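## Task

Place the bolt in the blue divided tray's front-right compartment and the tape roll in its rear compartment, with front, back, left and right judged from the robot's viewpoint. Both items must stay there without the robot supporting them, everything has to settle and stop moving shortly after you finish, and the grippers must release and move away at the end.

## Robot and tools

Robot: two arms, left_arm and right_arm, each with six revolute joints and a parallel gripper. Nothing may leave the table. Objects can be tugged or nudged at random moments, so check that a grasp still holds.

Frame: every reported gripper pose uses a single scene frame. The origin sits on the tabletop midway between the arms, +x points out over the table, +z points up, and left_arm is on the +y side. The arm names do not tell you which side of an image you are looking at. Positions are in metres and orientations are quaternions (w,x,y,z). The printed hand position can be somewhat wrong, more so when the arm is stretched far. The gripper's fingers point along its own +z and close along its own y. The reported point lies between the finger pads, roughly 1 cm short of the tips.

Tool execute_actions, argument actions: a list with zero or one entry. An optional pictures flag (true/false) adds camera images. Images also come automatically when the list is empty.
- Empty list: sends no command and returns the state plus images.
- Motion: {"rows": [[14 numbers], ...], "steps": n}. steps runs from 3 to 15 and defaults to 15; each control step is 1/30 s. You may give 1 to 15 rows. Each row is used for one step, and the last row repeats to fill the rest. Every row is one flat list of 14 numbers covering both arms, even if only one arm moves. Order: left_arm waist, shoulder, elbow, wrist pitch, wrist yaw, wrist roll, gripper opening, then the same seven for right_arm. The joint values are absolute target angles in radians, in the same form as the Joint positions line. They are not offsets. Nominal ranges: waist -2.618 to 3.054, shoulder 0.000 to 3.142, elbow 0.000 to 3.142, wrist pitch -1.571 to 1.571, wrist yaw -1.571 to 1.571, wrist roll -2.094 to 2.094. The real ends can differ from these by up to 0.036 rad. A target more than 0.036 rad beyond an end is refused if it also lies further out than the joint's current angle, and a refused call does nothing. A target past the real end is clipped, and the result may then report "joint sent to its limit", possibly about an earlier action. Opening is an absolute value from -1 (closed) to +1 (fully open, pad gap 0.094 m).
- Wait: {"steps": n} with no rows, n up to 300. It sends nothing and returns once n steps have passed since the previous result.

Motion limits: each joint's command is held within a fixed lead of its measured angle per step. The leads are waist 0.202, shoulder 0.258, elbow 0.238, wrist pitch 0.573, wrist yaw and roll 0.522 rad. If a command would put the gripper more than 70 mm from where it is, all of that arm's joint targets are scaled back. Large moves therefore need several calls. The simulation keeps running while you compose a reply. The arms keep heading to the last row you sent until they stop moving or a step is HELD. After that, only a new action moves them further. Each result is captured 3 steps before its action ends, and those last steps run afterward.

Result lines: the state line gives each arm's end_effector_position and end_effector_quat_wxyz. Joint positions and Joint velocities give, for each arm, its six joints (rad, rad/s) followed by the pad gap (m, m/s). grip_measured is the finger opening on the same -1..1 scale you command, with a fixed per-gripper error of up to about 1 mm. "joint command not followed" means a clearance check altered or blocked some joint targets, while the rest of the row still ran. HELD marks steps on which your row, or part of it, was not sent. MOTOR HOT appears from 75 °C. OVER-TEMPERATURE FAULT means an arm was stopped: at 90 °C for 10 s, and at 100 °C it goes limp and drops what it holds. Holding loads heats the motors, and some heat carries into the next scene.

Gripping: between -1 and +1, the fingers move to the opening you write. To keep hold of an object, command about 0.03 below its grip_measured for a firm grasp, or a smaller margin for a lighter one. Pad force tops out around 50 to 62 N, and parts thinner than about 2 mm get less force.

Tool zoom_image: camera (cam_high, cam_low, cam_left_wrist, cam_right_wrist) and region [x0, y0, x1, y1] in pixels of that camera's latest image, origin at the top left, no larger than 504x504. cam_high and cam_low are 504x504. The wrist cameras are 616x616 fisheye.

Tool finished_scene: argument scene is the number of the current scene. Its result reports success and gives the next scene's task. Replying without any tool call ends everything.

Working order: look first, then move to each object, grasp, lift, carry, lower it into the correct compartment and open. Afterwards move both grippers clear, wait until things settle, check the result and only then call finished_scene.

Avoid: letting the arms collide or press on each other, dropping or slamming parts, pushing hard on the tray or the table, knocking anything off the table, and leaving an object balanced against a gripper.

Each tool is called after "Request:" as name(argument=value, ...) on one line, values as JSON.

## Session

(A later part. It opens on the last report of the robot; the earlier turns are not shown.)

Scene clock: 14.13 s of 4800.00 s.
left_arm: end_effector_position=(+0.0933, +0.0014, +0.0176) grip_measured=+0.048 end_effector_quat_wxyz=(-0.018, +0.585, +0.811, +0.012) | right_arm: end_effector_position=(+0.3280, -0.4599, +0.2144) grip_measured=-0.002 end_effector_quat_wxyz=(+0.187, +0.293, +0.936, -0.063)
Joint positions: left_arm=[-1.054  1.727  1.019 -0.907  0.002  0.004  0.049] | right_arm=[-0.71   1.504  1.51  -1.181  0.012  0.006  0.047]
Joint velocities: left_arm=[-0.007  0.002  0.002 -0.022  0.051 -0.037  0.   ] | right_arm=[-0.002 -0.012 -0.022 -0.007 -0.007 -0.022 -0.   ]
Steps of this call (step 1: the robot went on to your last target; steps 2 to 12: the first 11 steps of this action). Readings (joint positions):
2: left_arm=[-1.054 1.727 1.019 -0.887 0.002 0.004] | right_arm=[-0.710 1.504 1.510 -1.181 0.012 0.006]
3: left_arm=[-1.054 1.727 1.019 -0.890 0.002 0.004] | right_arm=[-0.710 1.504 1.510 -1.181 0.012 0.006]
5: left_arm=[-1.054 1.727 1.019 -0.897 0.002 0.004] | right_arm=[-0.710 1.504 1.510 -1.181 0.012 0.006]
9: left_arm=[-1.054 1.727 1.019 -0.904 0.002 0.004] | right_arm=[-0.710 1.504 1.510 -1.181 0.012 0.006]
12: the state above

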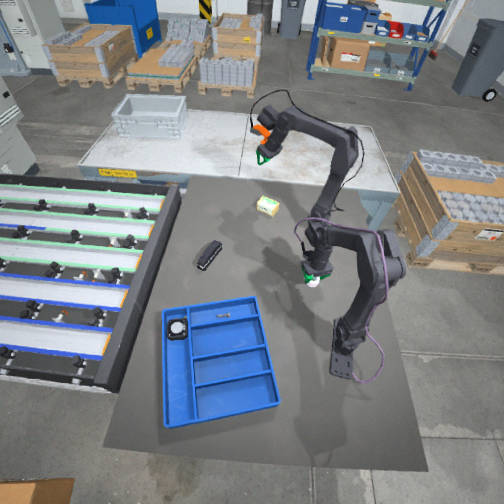

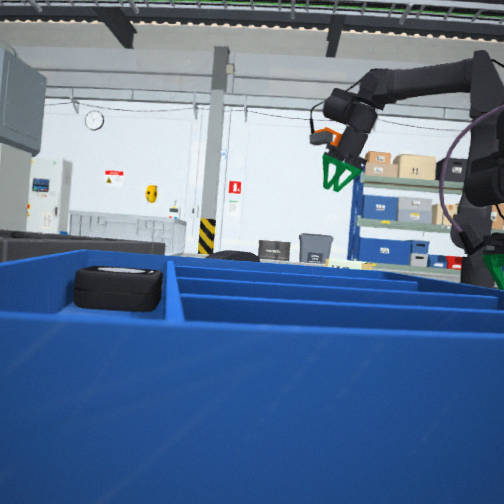

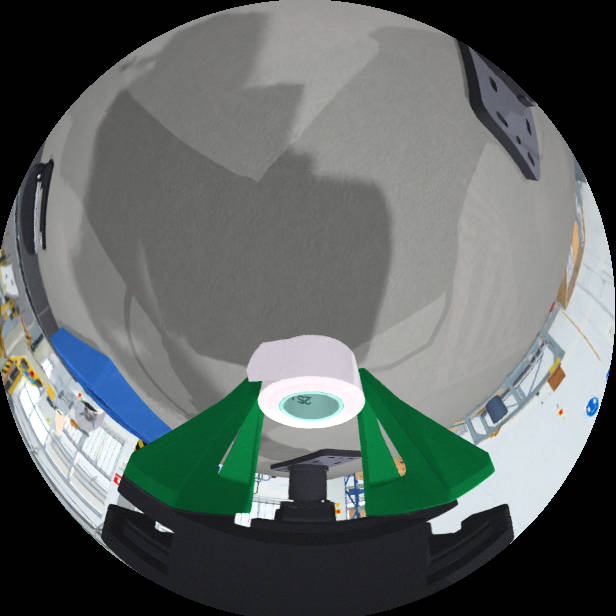

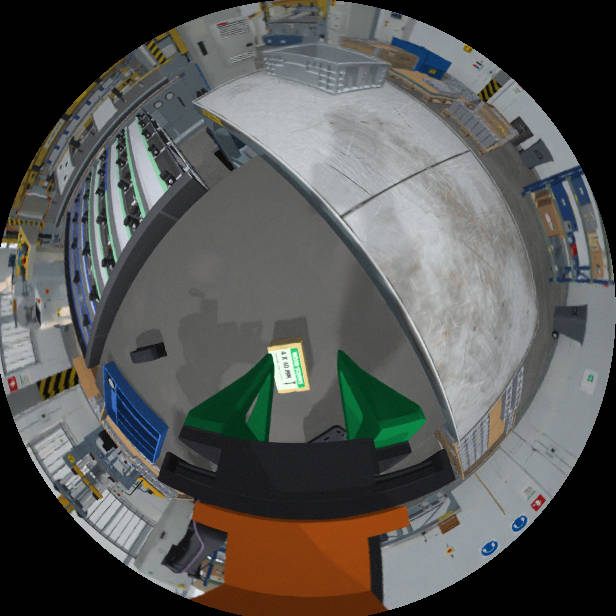

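Request:
execute_actions(actions=[{"rows":[[-1.05,1.6,1.35,-1.25,0,0,0.015,-0.7,1.5,1.5,-1.2,0,0,0]],"steps":12}])

Request:
execute_actions(actions=[{"rows":[[-0.1,1.8,1.7,-1.2,0,0,0.015,-0.7,1.5,1.5,-1.2,0,0,0]]}])

Request:
execute_actions(actions=[{"rows":[[0.42,2.1,2.05,-1.15,0,0,0.015,-0.7,1.5,1.5,-1.2,0,0,0]],"steps":12}])

Request:
execute_actions(actions=[{"rows":[[0.42,2.34,2.29,-1.07,0,0,0.015,-0.7,1.5,1.5,-1.2,0,0,0]]}])

Request:
execute_actions(actions=[{"steps":6}], pictures=true)

Scene clock: 14.60 s of 4800.00 s.
left_arm: end_effector_position=(+0.1076, -0.0412, +0.1359) grip_measured=+0.044 end_effector_quat_wxyz=(+0.069, +0.583, +0.808, -0.050) | right_arm: end_effector_position=(+0.3280, -0.4599, +0.2144) grip_measured=-0.002 end_effector_quat_wxyz=(+0.187, +0.293, +0.936, -0.063)
Joint positions: left_arm=[-1.054  1.593  1.346 -1.153  0.002  0.004  0.049] | right_arm=[-0.71   1.504  1.51  -1.181  0.012  0.006  0.047]
Joint velocities: left_arm=[-0.022 -0.291  0.164 -0.344 -0.081  0.007  0.001] | right_arm=[-0.027  0.012 -0.022  0.022  0.037 -0.022 -0.   ]
Steps of this call (steps 1 to 3: the last 3 steps of your previous action; steps 4 to 5: the robot went on to your last target; steps 6 to 14: the first 9 steps of this action). Readings (joint positions):
6: left_arm=[-1.054 1.724 1.040 -0.941 0.002 0.004] | right_arm=[-0.710 1.504 1.510 -1.181 0.012 0.006]
7: left_arm=[-1.054 1.719 1.080 -1.005 0.002 0.004] | right_arm=[-0.710 1.504 1.510 -1.181 0.012 0.006]
9: left_arm=[-1.054 1.686 1.181 -1.085 0.002 0.004] | right_arm=[-0.710 1.504 1.510 -1.181 0.012 0.006]
13: left_arm=[-1.054 1.606 1.336 -1.143 0.002 0.004] | right_arm=[-0.710 1.504 1.510 -1.181 0.012 0.006]
14: the state above

Scene clock: 15.10 s of 4800.00 s.
left_arm: end_effector_position=(+0.3237, +0.0250, +0.1582) grip_measured=+0.044 end_effector_quat_wxyz=(+0.118, +0.313, +0.941, -0.045) | right_arm: end_effector_position=(+0.3280, -0.4599, +0.2144) grip_measured=-0.002 end_effector_quat_wxyz=(+0.187, +0.293, +0.936, -0.063)
Joint positions: left_arm=[-0.443  1.816  1.671 -1.173  0.013  0.004  0.049] | right_arm=[-0.71   1.504  1.51  -1.181  0.012  0.006  0.047]
Joint velocities: left_arm=[ 1.785 -0.007  0.012  0.037 -0.037 -0.022 -0.   ] | right_arm=[-0.007  0.007 -0.007  0.022 -0.007  0.066 -0.   ]
Steps of this call (steps 1 to 3: the last 3 steps of your previous action; steps 4 to 15: the first 12 steps of this action). Readings (joint positions):
4: left_arm=[-1.039 1.614 1.373 -1.223 0.009 0.004] | right_arm=[-0.710 1.504 1.510 -1.181 0.012 0.006]
5: left_arm=[-1.006 1.658 1.429 -1.251 0.017 0.004] | right_arm=[-0.710 1.504 1.510 -1.181 0.012 0.006]
7: left_arm=[-0.912 1.744 1.539 -1.231 0.017 0.004] | right_arm=[-0.710 1.504 1.510 -1.181 0.012 0.006]
11: left_arm=[-0.694 1.815 1.650 -1.179 0.016 0.004] | right_arm=[-0.710 1.504 1.510 -1.181 0.012 0.006]
15: the state above

Scene clock: 15.50 s of 4800.00 s.
left_arm: end_effector_position=(+0.4862, +0.2609, +0.1347) grip_measured=+0.044 end_effector_quat_wxyz=(+0.151, +0.004, +0.989, -0.003) | right_arm: end_effector_position=(+0.3280, -0.4599, +0.2144) grip_measured=-0.002 end_effector_quat_wxyz=(+0.187, +0.293, +0.936, -0.063)
Joint positions: left_arm=[ 0.191  2.114  1.982 -1.136  0.006  0.004  0.049] | right_arm=[-0.71   1.504  1.51  -1.181  0.012  0.006  0.047]
Joint velocities: left_arm=[ 1.394  0.291  0.183  0.11  -0.066 -0.037 -0.001] | right_arm=[ 0.002 -0.002  0.017  0.007  0.022 -0.081  0.   ]
Steps of this call (steps 1 to 3: the last 3 steps of your previous action; steps 4 to 12: the first 9 steps of this action). Readings (joint positions):
4: left_arm=[-0.188 1.836 1.696 -1.190 0.006 0.004] | right_arm=[-0.710 1.504 1.510 -1.181 0.012 0.006]
5: left_arm=[-0.133 1.877 1.749 -1.204 0.004 0.004] | right_arm=[-0.710 1.504 1.510 -1.181 0.012 0.006]
7: left_arm=[-0.041 1.973 1.855 -1.184 0.004 0.004] | right_arm=[-0.710 1.504 1.510 -1.181 0.012 0.006]
11: left_arm=[0.142 2.101 1.973 -1.140 0.006 0.004] | right_arm=[-0.710 1.504 1.510 -1.181 0.012 0.006]
12: the state above

Scene clock: 16.00 s of 4800.00 s.
left_arm: end_effector_position=(+0.5437, +0.3898, +0.1073) grip_measured=+0.044 end_effector_quat_wxyz=(+0.193, -0.111, +0.974, +0.027) | right_arm: end_effector_position=(+0.3280, -0.4599, +0.2144) grip_measured=-0.002 end_effector_quat_wxyz=(+0.187, +0.293, +0.936, -0.063)
Joint positions: left_arm=[ 0.422  2.366  2.259 -1.071 -0.008  0.004  0.049] | right_arm=[-0.71   1.504  1.51  -1.181  0.012  0.005  0.047]
Joint velocities: left_arm=[-0.154 -0.037  0.012 -0.037  0.11  -0.051 -0.001] | right_arm=[-0.002 -0.007  0.017 -0.022 -0.051  0.051  0.001]
Steps of this call (steps 1 to 3: the last 3 steps of your previous action; steps 4 to 15: the first 12 steps of this action). Readings (joint positions):
4: left_arm=[0.385 2.154 2.041 -1.156 0.003 0.004] | right_arm=[-0.710 1.504 1.510 -1.181 0.012 0.005]
5: left_arm=[0.421 2.203 2.126 -1.162 -0.002 0.004] | right_arm=[-0.710 1.504 1.510 -1.181 0.012 0.005]
7: left_arm=[0.462 2.290 2.238 -1.096 -0.010 0.004] | right_arm=[-0.710 1.504 1.510 -1.181 0.012 0.005]
11: left_arm=[0.455 2.356 2.259 -1.067 -0.013 0.004] | right_arm=[-0.710 1.504 1.510 -1.181 0.012 0.005]
15: the state above

Scene clock: 16.20 s of 4800.00 s.
left_arm: end_effector_position=(+0.5449, +0.3855, +0.1085) grip_measured=+0.044 end_effector_quat_wxyz=(+0.195, -0.107, +0.975, +0.025) | right_arm: end_effector_position=(+0.3280, -0.4599, +0.2144) grip_measured=-0.002 end_effector_quat_wxyz=(+0.187, +0.293, +0.936, -0.063)
Joint positions: left_arm=[ 0.415  2.364  2.259 -1.07  -0.005  0.004  0.049] | right_arm=[-0.71   1.504  1.51  -1.181  0.012  0.005  0.047]
Joint velocities: left_arm=[ 0.022 -0.002  0.002  0.066 -0.022 -0.037 -0.003] | right_arm=[-0.007  0.022 -0.007  0.022  0.037  0.022  0.001]
Kept back: nothing.
Steps of this call (steps 1 to 3: the last 3 steps of your previous action; steps 4 to 6: the robot went on to your last target). Readings (joint positions):
1: left_arm=[0.417 2.365 2.259 -1.070 -0.007 0.004] | right_arm=[-0.710 1.504 1.510 -1.181 0.012 0.005]
2: left_arm=[0.414 2.364 2.259 -1.070 -0.006 0.004] | right_arm=[-0.710 1.504 1.510 -1.181 0.012 0.005]
4: left_arm=[0.413 2.364 2.259 -1.070 -0.005 0.004] | right_arm=[-0.710 1.504 1.510 -1.181 0.012 0.005]
6: the state above

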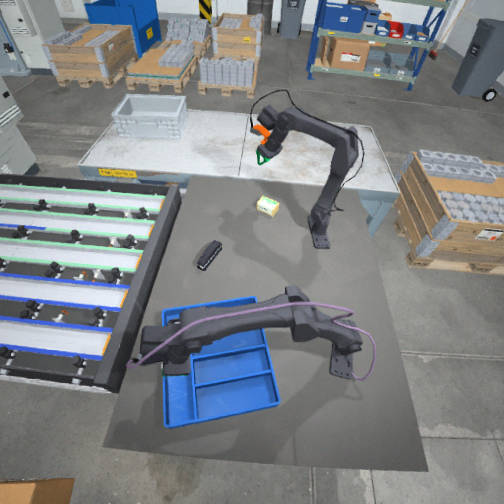

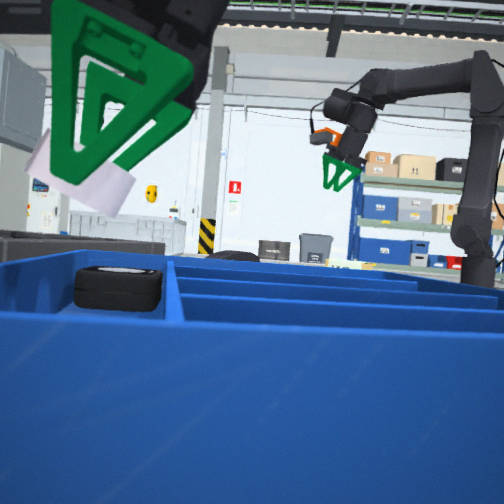

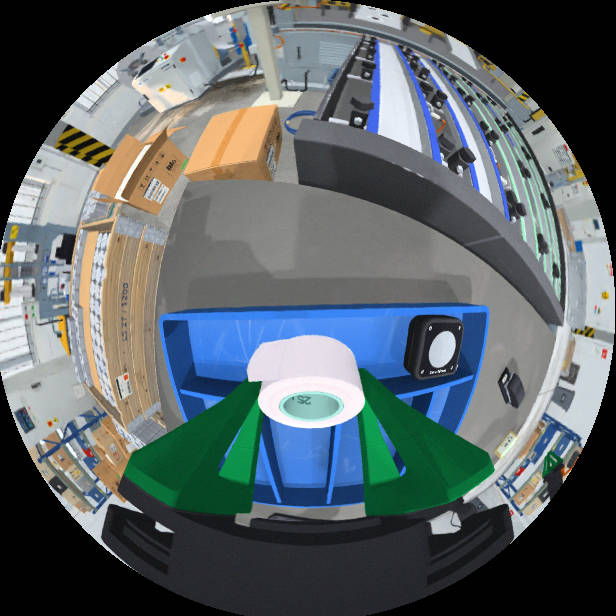

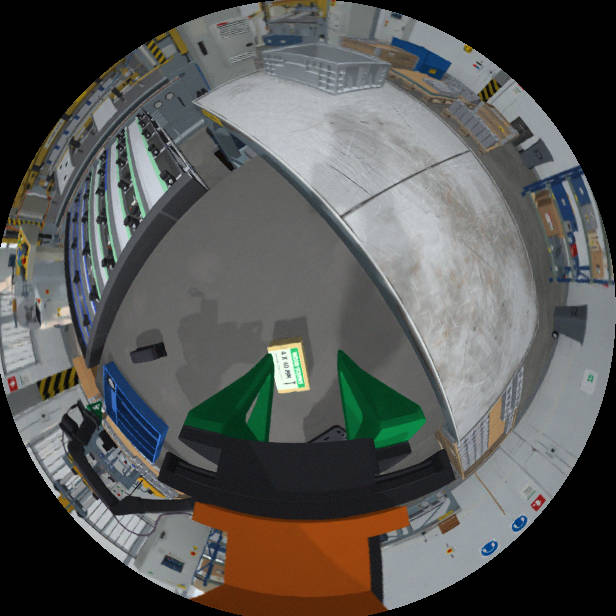

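Request:
execute_actions(actions=[{"rows":[[0.42,2.39,2.31,-1.07,0,0,0.015,-0.7,1.5,1.5,-1.2,0,0,0],[0.42,2.39,2.31,-1.07,0,0,0.015,-0.7,1.5,1.5,-1.2,0,0,0],[0.42,2.44,2.32,-1.08,0,0,0.015,-0.7,1.5,1.5,-1.2,0,0,0]]}], pictures=true)

Scene clock: 16.77 s of 4800.00 s.
left_arm: end_effector_position=(+0.5481, +0.3863, +0.0693) grip_measured=+0.044 end_effector_quat_wxyz=(+0.163, -0.108, +0.981, +0.021) | right_arm: end_effector_position=(+0.3280, -0.4599, +0.2144) grip_measured=-0.002 end_effector_quat_wxyz=(+0.187, +0.293, +0.936, -0.063)
Joint positions: left_arm=[ 0.415  2.461  2.298 -1.078 -0.005  0.004  0.049] | right_arm=[-0.71   1.504  1.51  -1.181  0.012  0.005  0.047]
Joint velocities: left_arm=[ 0.017 -0.012 -0.017 -0.095 -0.037 -0.022  0.   ] | right_arm=[-0.002  0.012 -0.022 -0.022  0.007  0.051  0.001]
Steps of this call (steps 1 to 5: the robot went on to your last target; steps 6 to 17: the first 12 steps of this action). Readings (joint positions):
6: left_arm=[0.415 2.367 2.264 -1.073 -0.005 0.004] | right_arm=[-0.710 1.504 1.510 -1.181 0.012 0.005]
7: left_arm=[0.415 2.373 2.272 -1.073 -0.005 0.004] | right_arm=[-0.710 1.504 1.510 -1.181 0.012 0.005]
9: left_arm=[0.415 2.395 2.293 -1.072 -0.005 0.004] | right_arm=[-0.710 1.504 1.510 -1.181 0.012 0.005]
13: left_arm=[0.415 2.440 2.298 -1.072 -0.005 0.004] | right_arm=[-0.710 1.504 1.510 -1.181 0.012 0.005]
17: the state above

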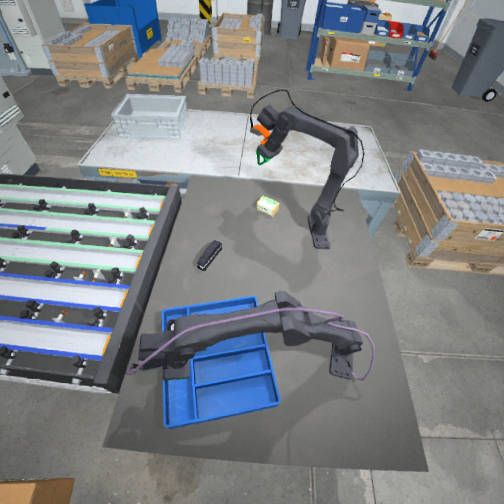

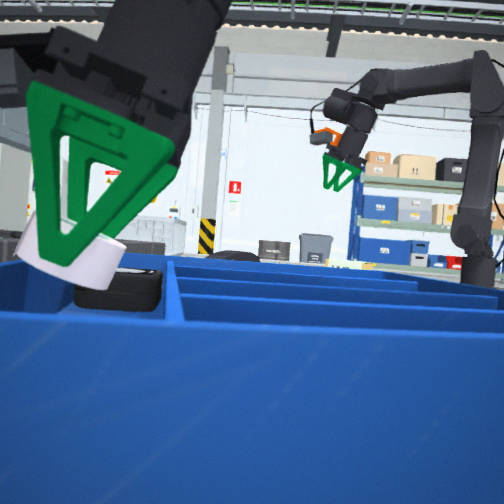

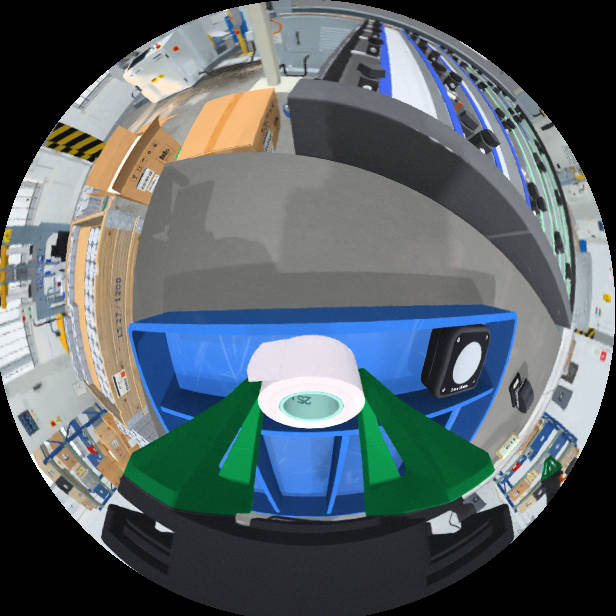

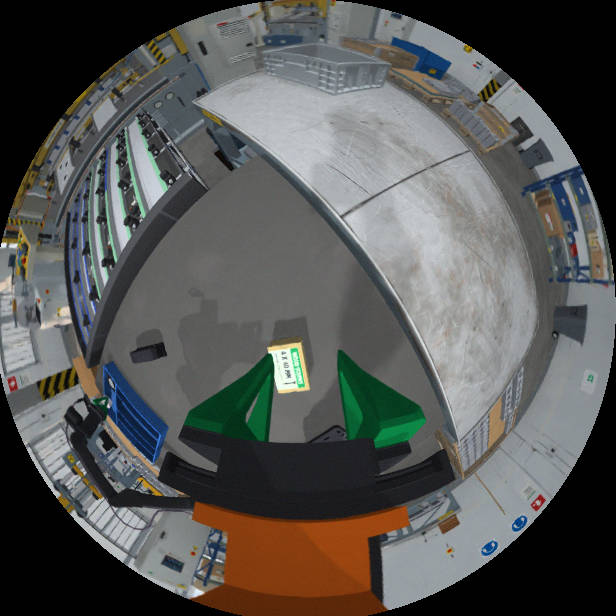

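Request:
execute_actions(actions=[{"rows":[[0.42,2.475,2.32,-1.11,0,0,0.015,-0.7,1.5,1.5,-1.2,0,0,0],[0.42,2.475,2.32,-1.11,0,0,0.015,-0.7,1.5,1.5,-1.2,0,0,0],[0.42,2.505,2.32,-1.11,0,0,0.015,-0.7,1.5,1.5,-1.2,0,0,0]]}], pictures=true)

Scene clock: 17.27 s of 4800.00 s.
left_arm: end_effector_position=(+0.5387, +0.3841, +0.0359) grip_measured=+0.044 end_effector_quat_wxyz=(+0.122, -0.108, +0.986, +0.016) | right_arm: end_effector_position=(+0.3280, -0.4599, +0.2144) grip_measured=-0.002 end_effector_quat_wxyz=(+0.187, +0.293, +0.936, -0.063)
Joint positions: left_arm=[ 0.415  2.52   2.298 -1.102 -0.005  0.004  0.049] | right_arm=[-0.71   1.504  1.51  -1.181  0.012  0.005  0.047]
Joint velocities: left_arm=[ 0.002 -0.012  0.007 -0.037 -0.051 -0.007  0.   ] | right_arm=[-0.012  0.017  0.022 -0.022  0.007 -0.051 -0.   ]
Steps of this call (steps 1 to 3: the last 3 steps of your previous action; steps 4 to 15: the first 12 steps of this action). Readings (joint positions):
4: left_arm=[0.415 2.462 2.298 -1.079 -0.005 0.004] | right_arm=[-0.710 1.504 1.510 -1.181 0.012 0.005]
5: left_arm=[0.415 2.464 2.298 -1.082 -0.005 0.004] | right_arm=[-0.710 1.504 1.510 -1.181 0.012 0.005]
7: left_arm=[0.415 2.475 2.298 -1.087 -0.005 0.004] | right_arm=[-0.710 1.504 1.510 -1.181 0.012 0.005]
11: left_arm=[0.415 2.509 2.298 -1.095 -0.005 0.004] | right_arm=[-0.710 1.504 1.510 -1.181 0.012 0.005]
15: the state above

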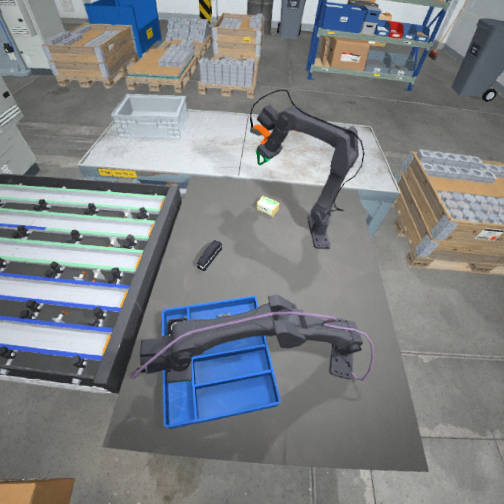

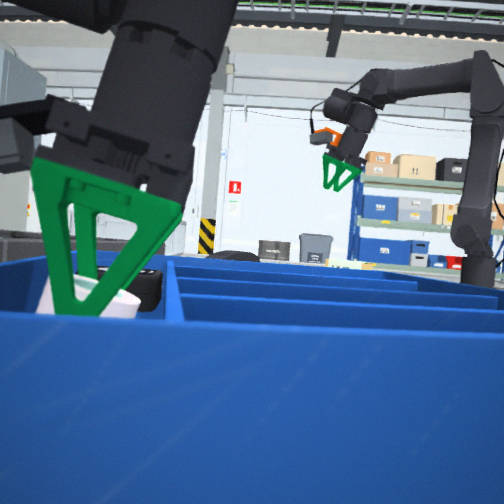

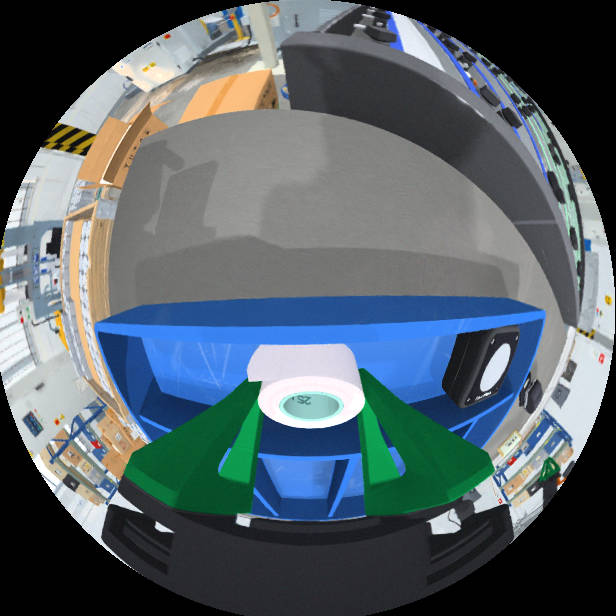

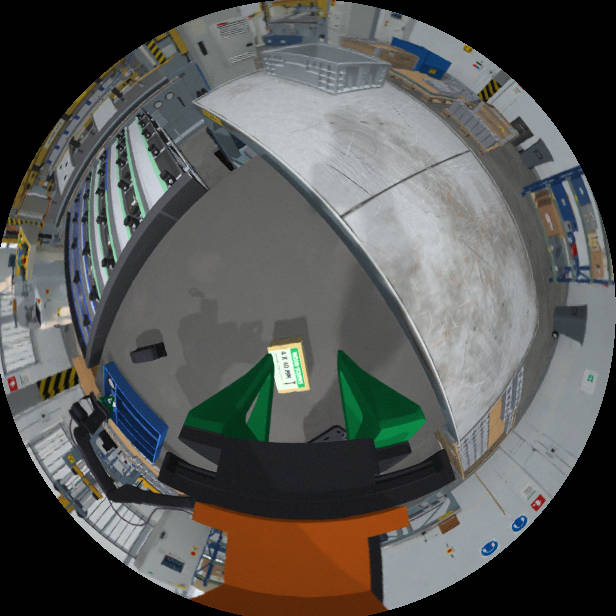

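Request:
execute_actions(actions=[{"rows":[[0.42,2.505,2.32,-1.11,0,0,0.5,-0.7,1.5,1.5,-1.2,0,0,0]],"steps":9}])

Request:
execute_actions(actions=[{"rows":[[0.42,2.25,2.32,-1.11,0,0,0.5,-0.7,1.5,1.5,-1.2,0,0,0]],"steps":10}])

Request:
execute_actions(actions=[{"rows":[[0.42,1.4,1.6,-1.2,0,0,0.5,-0.7,1.5,1.5,-1.2,0,0,0]]}], pictures=true)

Scene clock: 17.57 s of 4800.00 s.
left_arm: end_effector_position=(+0.5386, +0.3841, +0.0359) grip_measured=+0.498 end_effector_quat_wxyz=(+0.122, -0.108, +0.987, +0.016) | right_arm: end_effector_position=(+0.3280, -0.4599, +0.2144) grip_measured=-0.002 end_effector_quat_wxyz=(+0.187, +0.293, +0.936, -0.063)
Joint positions: left_arm=[ 0.415  2.52   2.298 -1.102 -0.005  0.004  0.07 ] | right_arm=[-0.71   1.504  1.51  -1.181  0.012  0.005  0.047]
Joint velocities: left_arm=[-0.012  0.002  0.022 -0.051  0.007  0.007  0.001] | right_arm=[-0.002 -0.017 -0.002  0.007 -0.037 -0.007  0.   ]
Steps of this call (steps 1 to 3: the last 3 steps of your previous action; steps 4 to 9: the first 6 steps of this action). Readings (joint positions):
4: left_arm=[0.415 2.520 2.298 -1.102 -0.005 0.004] | right_arm=[-0.710 1.504 1.510 -1.181 0.012 0.005]
5: left_arm=[0.415 2.520 2.298 -1.102 -0.005 0.004] | right_arm=[-0.710 1.504 1.510 -1.181 0.012 0.005]
7: left_arm=[0.415 2.520 2.298 -1.102 -0.005 0.004] | right_arm=[-0.710 1.504 1.510 -1.181 0.012 0.005]
9: the state above

Scene clock: 17.90 s of 4800.00 s.
left_arm: end_effector_position=(+0.5416, +0.3848, +0.1160) grip_measured=+0.498 end_effector_quat_wxyz=(+0.191, -0.107, +0.975, +0.024) | right_arm: end_effector_position=(+0.3280, -0.4599, +0.2144) grip_measured=-0.002 end_effector_quat_wxyz=(+0.187, +0.293, +0.936, -0.063)
Joint positions: left_arm=[ 0.415  2.364  2.292 -1.112 -0.005  0.004  0.07 ] | right_arm=[-0.71   1.504  1.51  -1.181  0.012  0.005  0.047]
Joint velocities: left_arm=[-0.022 -0.955  0.002  0.007 -0.081  0.051  0.001] | right_arm=[-0.007 -0.002  0.017 -0.007  0.007 -0.037  0.   ]
Steps of this call (steps 1 to 3: the last 3 steps of your previous action; steps 4 to 10: the first 7 steps of this action). Readings (joint positions):
4: left_arm=[0.415 2.511 2.297 -1.102 -0.005 0.004] | right_arm=[-0.710 1.504 1.510 -1.181 0.012 0.005]
5: left_arm=[0.415 2.499 2.292 -1.107 -0.005 0.004] | right_arm=[-0.710 1.504 1.510 -1.181 0.012 0.005]
7: left_arm=[0.415 2.456 2.292 -1.113 -0.005 0.004] | right_arm=[-0.710 1.504 1.510 -1.181 0.012 0.005]
10: the state above

Scene clock: 18.40 s of 4800.00 s.
left_arm: end_effector_position=(+0.3410, +0.3397, +0.2702) grip_measured=+0.498 end_effector_quat_wxyz=(+0.267, -0.105, +0.957, +0.033) | right_arm: end_effector_position=(+0.3280, -0.4599, +0.2144) grip_measured=-0.002 end_effector_quat_wxyz=(+0.187, +0.293, +0.936, -0.063)
Joint positions: left_arm=[ 0.415  1.441  1.619 -1.205 -0.005  0.004  0.07 ] | right_arm=[-0.71   1.504  1.51  -1.181  0.012  0.005  0.047]
Joint velocities: left_arm=[ 0.012 -1.321 -0.007 -0.212 -0.037  0.007 -0.001] | right_arm=[ 0.007  0.012  0.002  0.095 -0.11  -0.022 -0.   ]
Steps of this call (steps 1 to 3: the last 3 steps of your previous action; steps 4 to 15: the first 12 steps of this action). Readings (joint positions):
4: left_arm=[0.415 2.226 2.263 -1.088 -0.005 0.004] | right_arm=[-0.710 1.504 1.510 -1.181 0.012 0.005]
5: left_arm=[0.415 2.159 2.186 -1.084 -0.005 0.004] | right_arm=[-0.710 1.504 1.510 -1.181 0.012 0.005]
7: left_arm=[0.415 2.017 2.040 -1.113 -0.005 0.004] | right_arm=[-0.710 1.504 1.510 -1.181 0.012 0.005]
11: left_arm=[0.415 1.707 1.747 -1.144 -0.005 0.004] | right_arm=[-0.710 1.504 1.510 -1.181 0.012 0.005]
15: the state above

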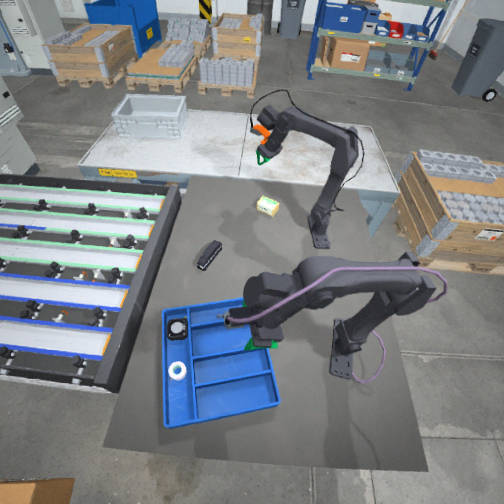

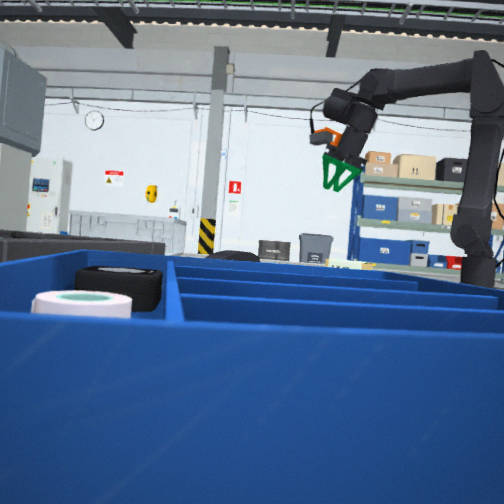

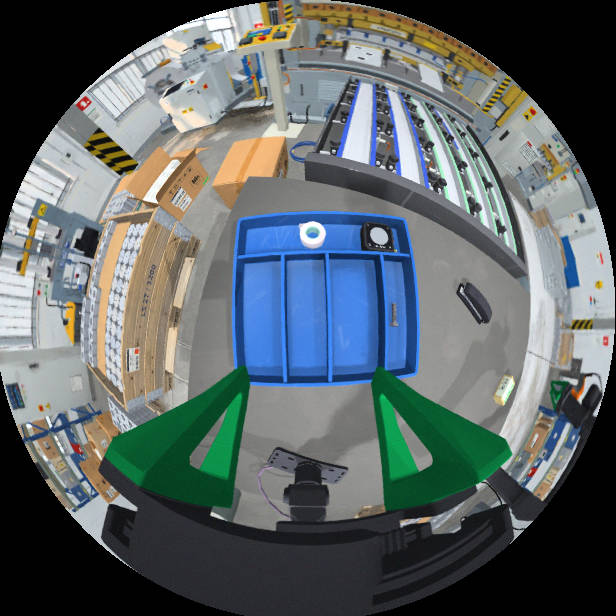

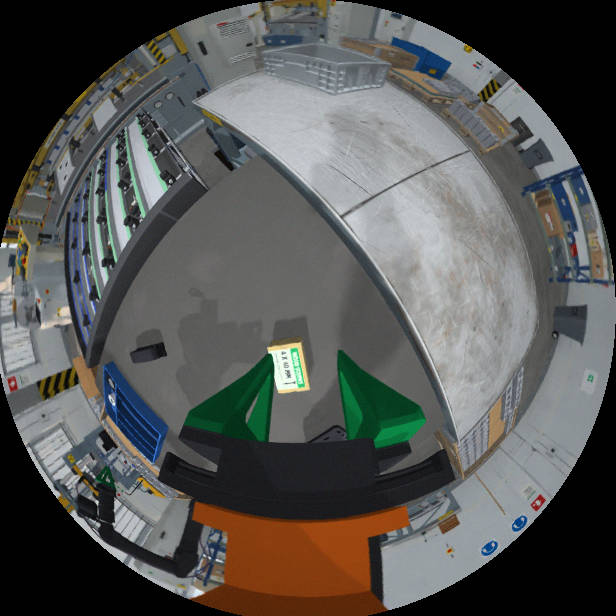

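Request:
finished_scene(scene=1)

The scene is finished: the task was done.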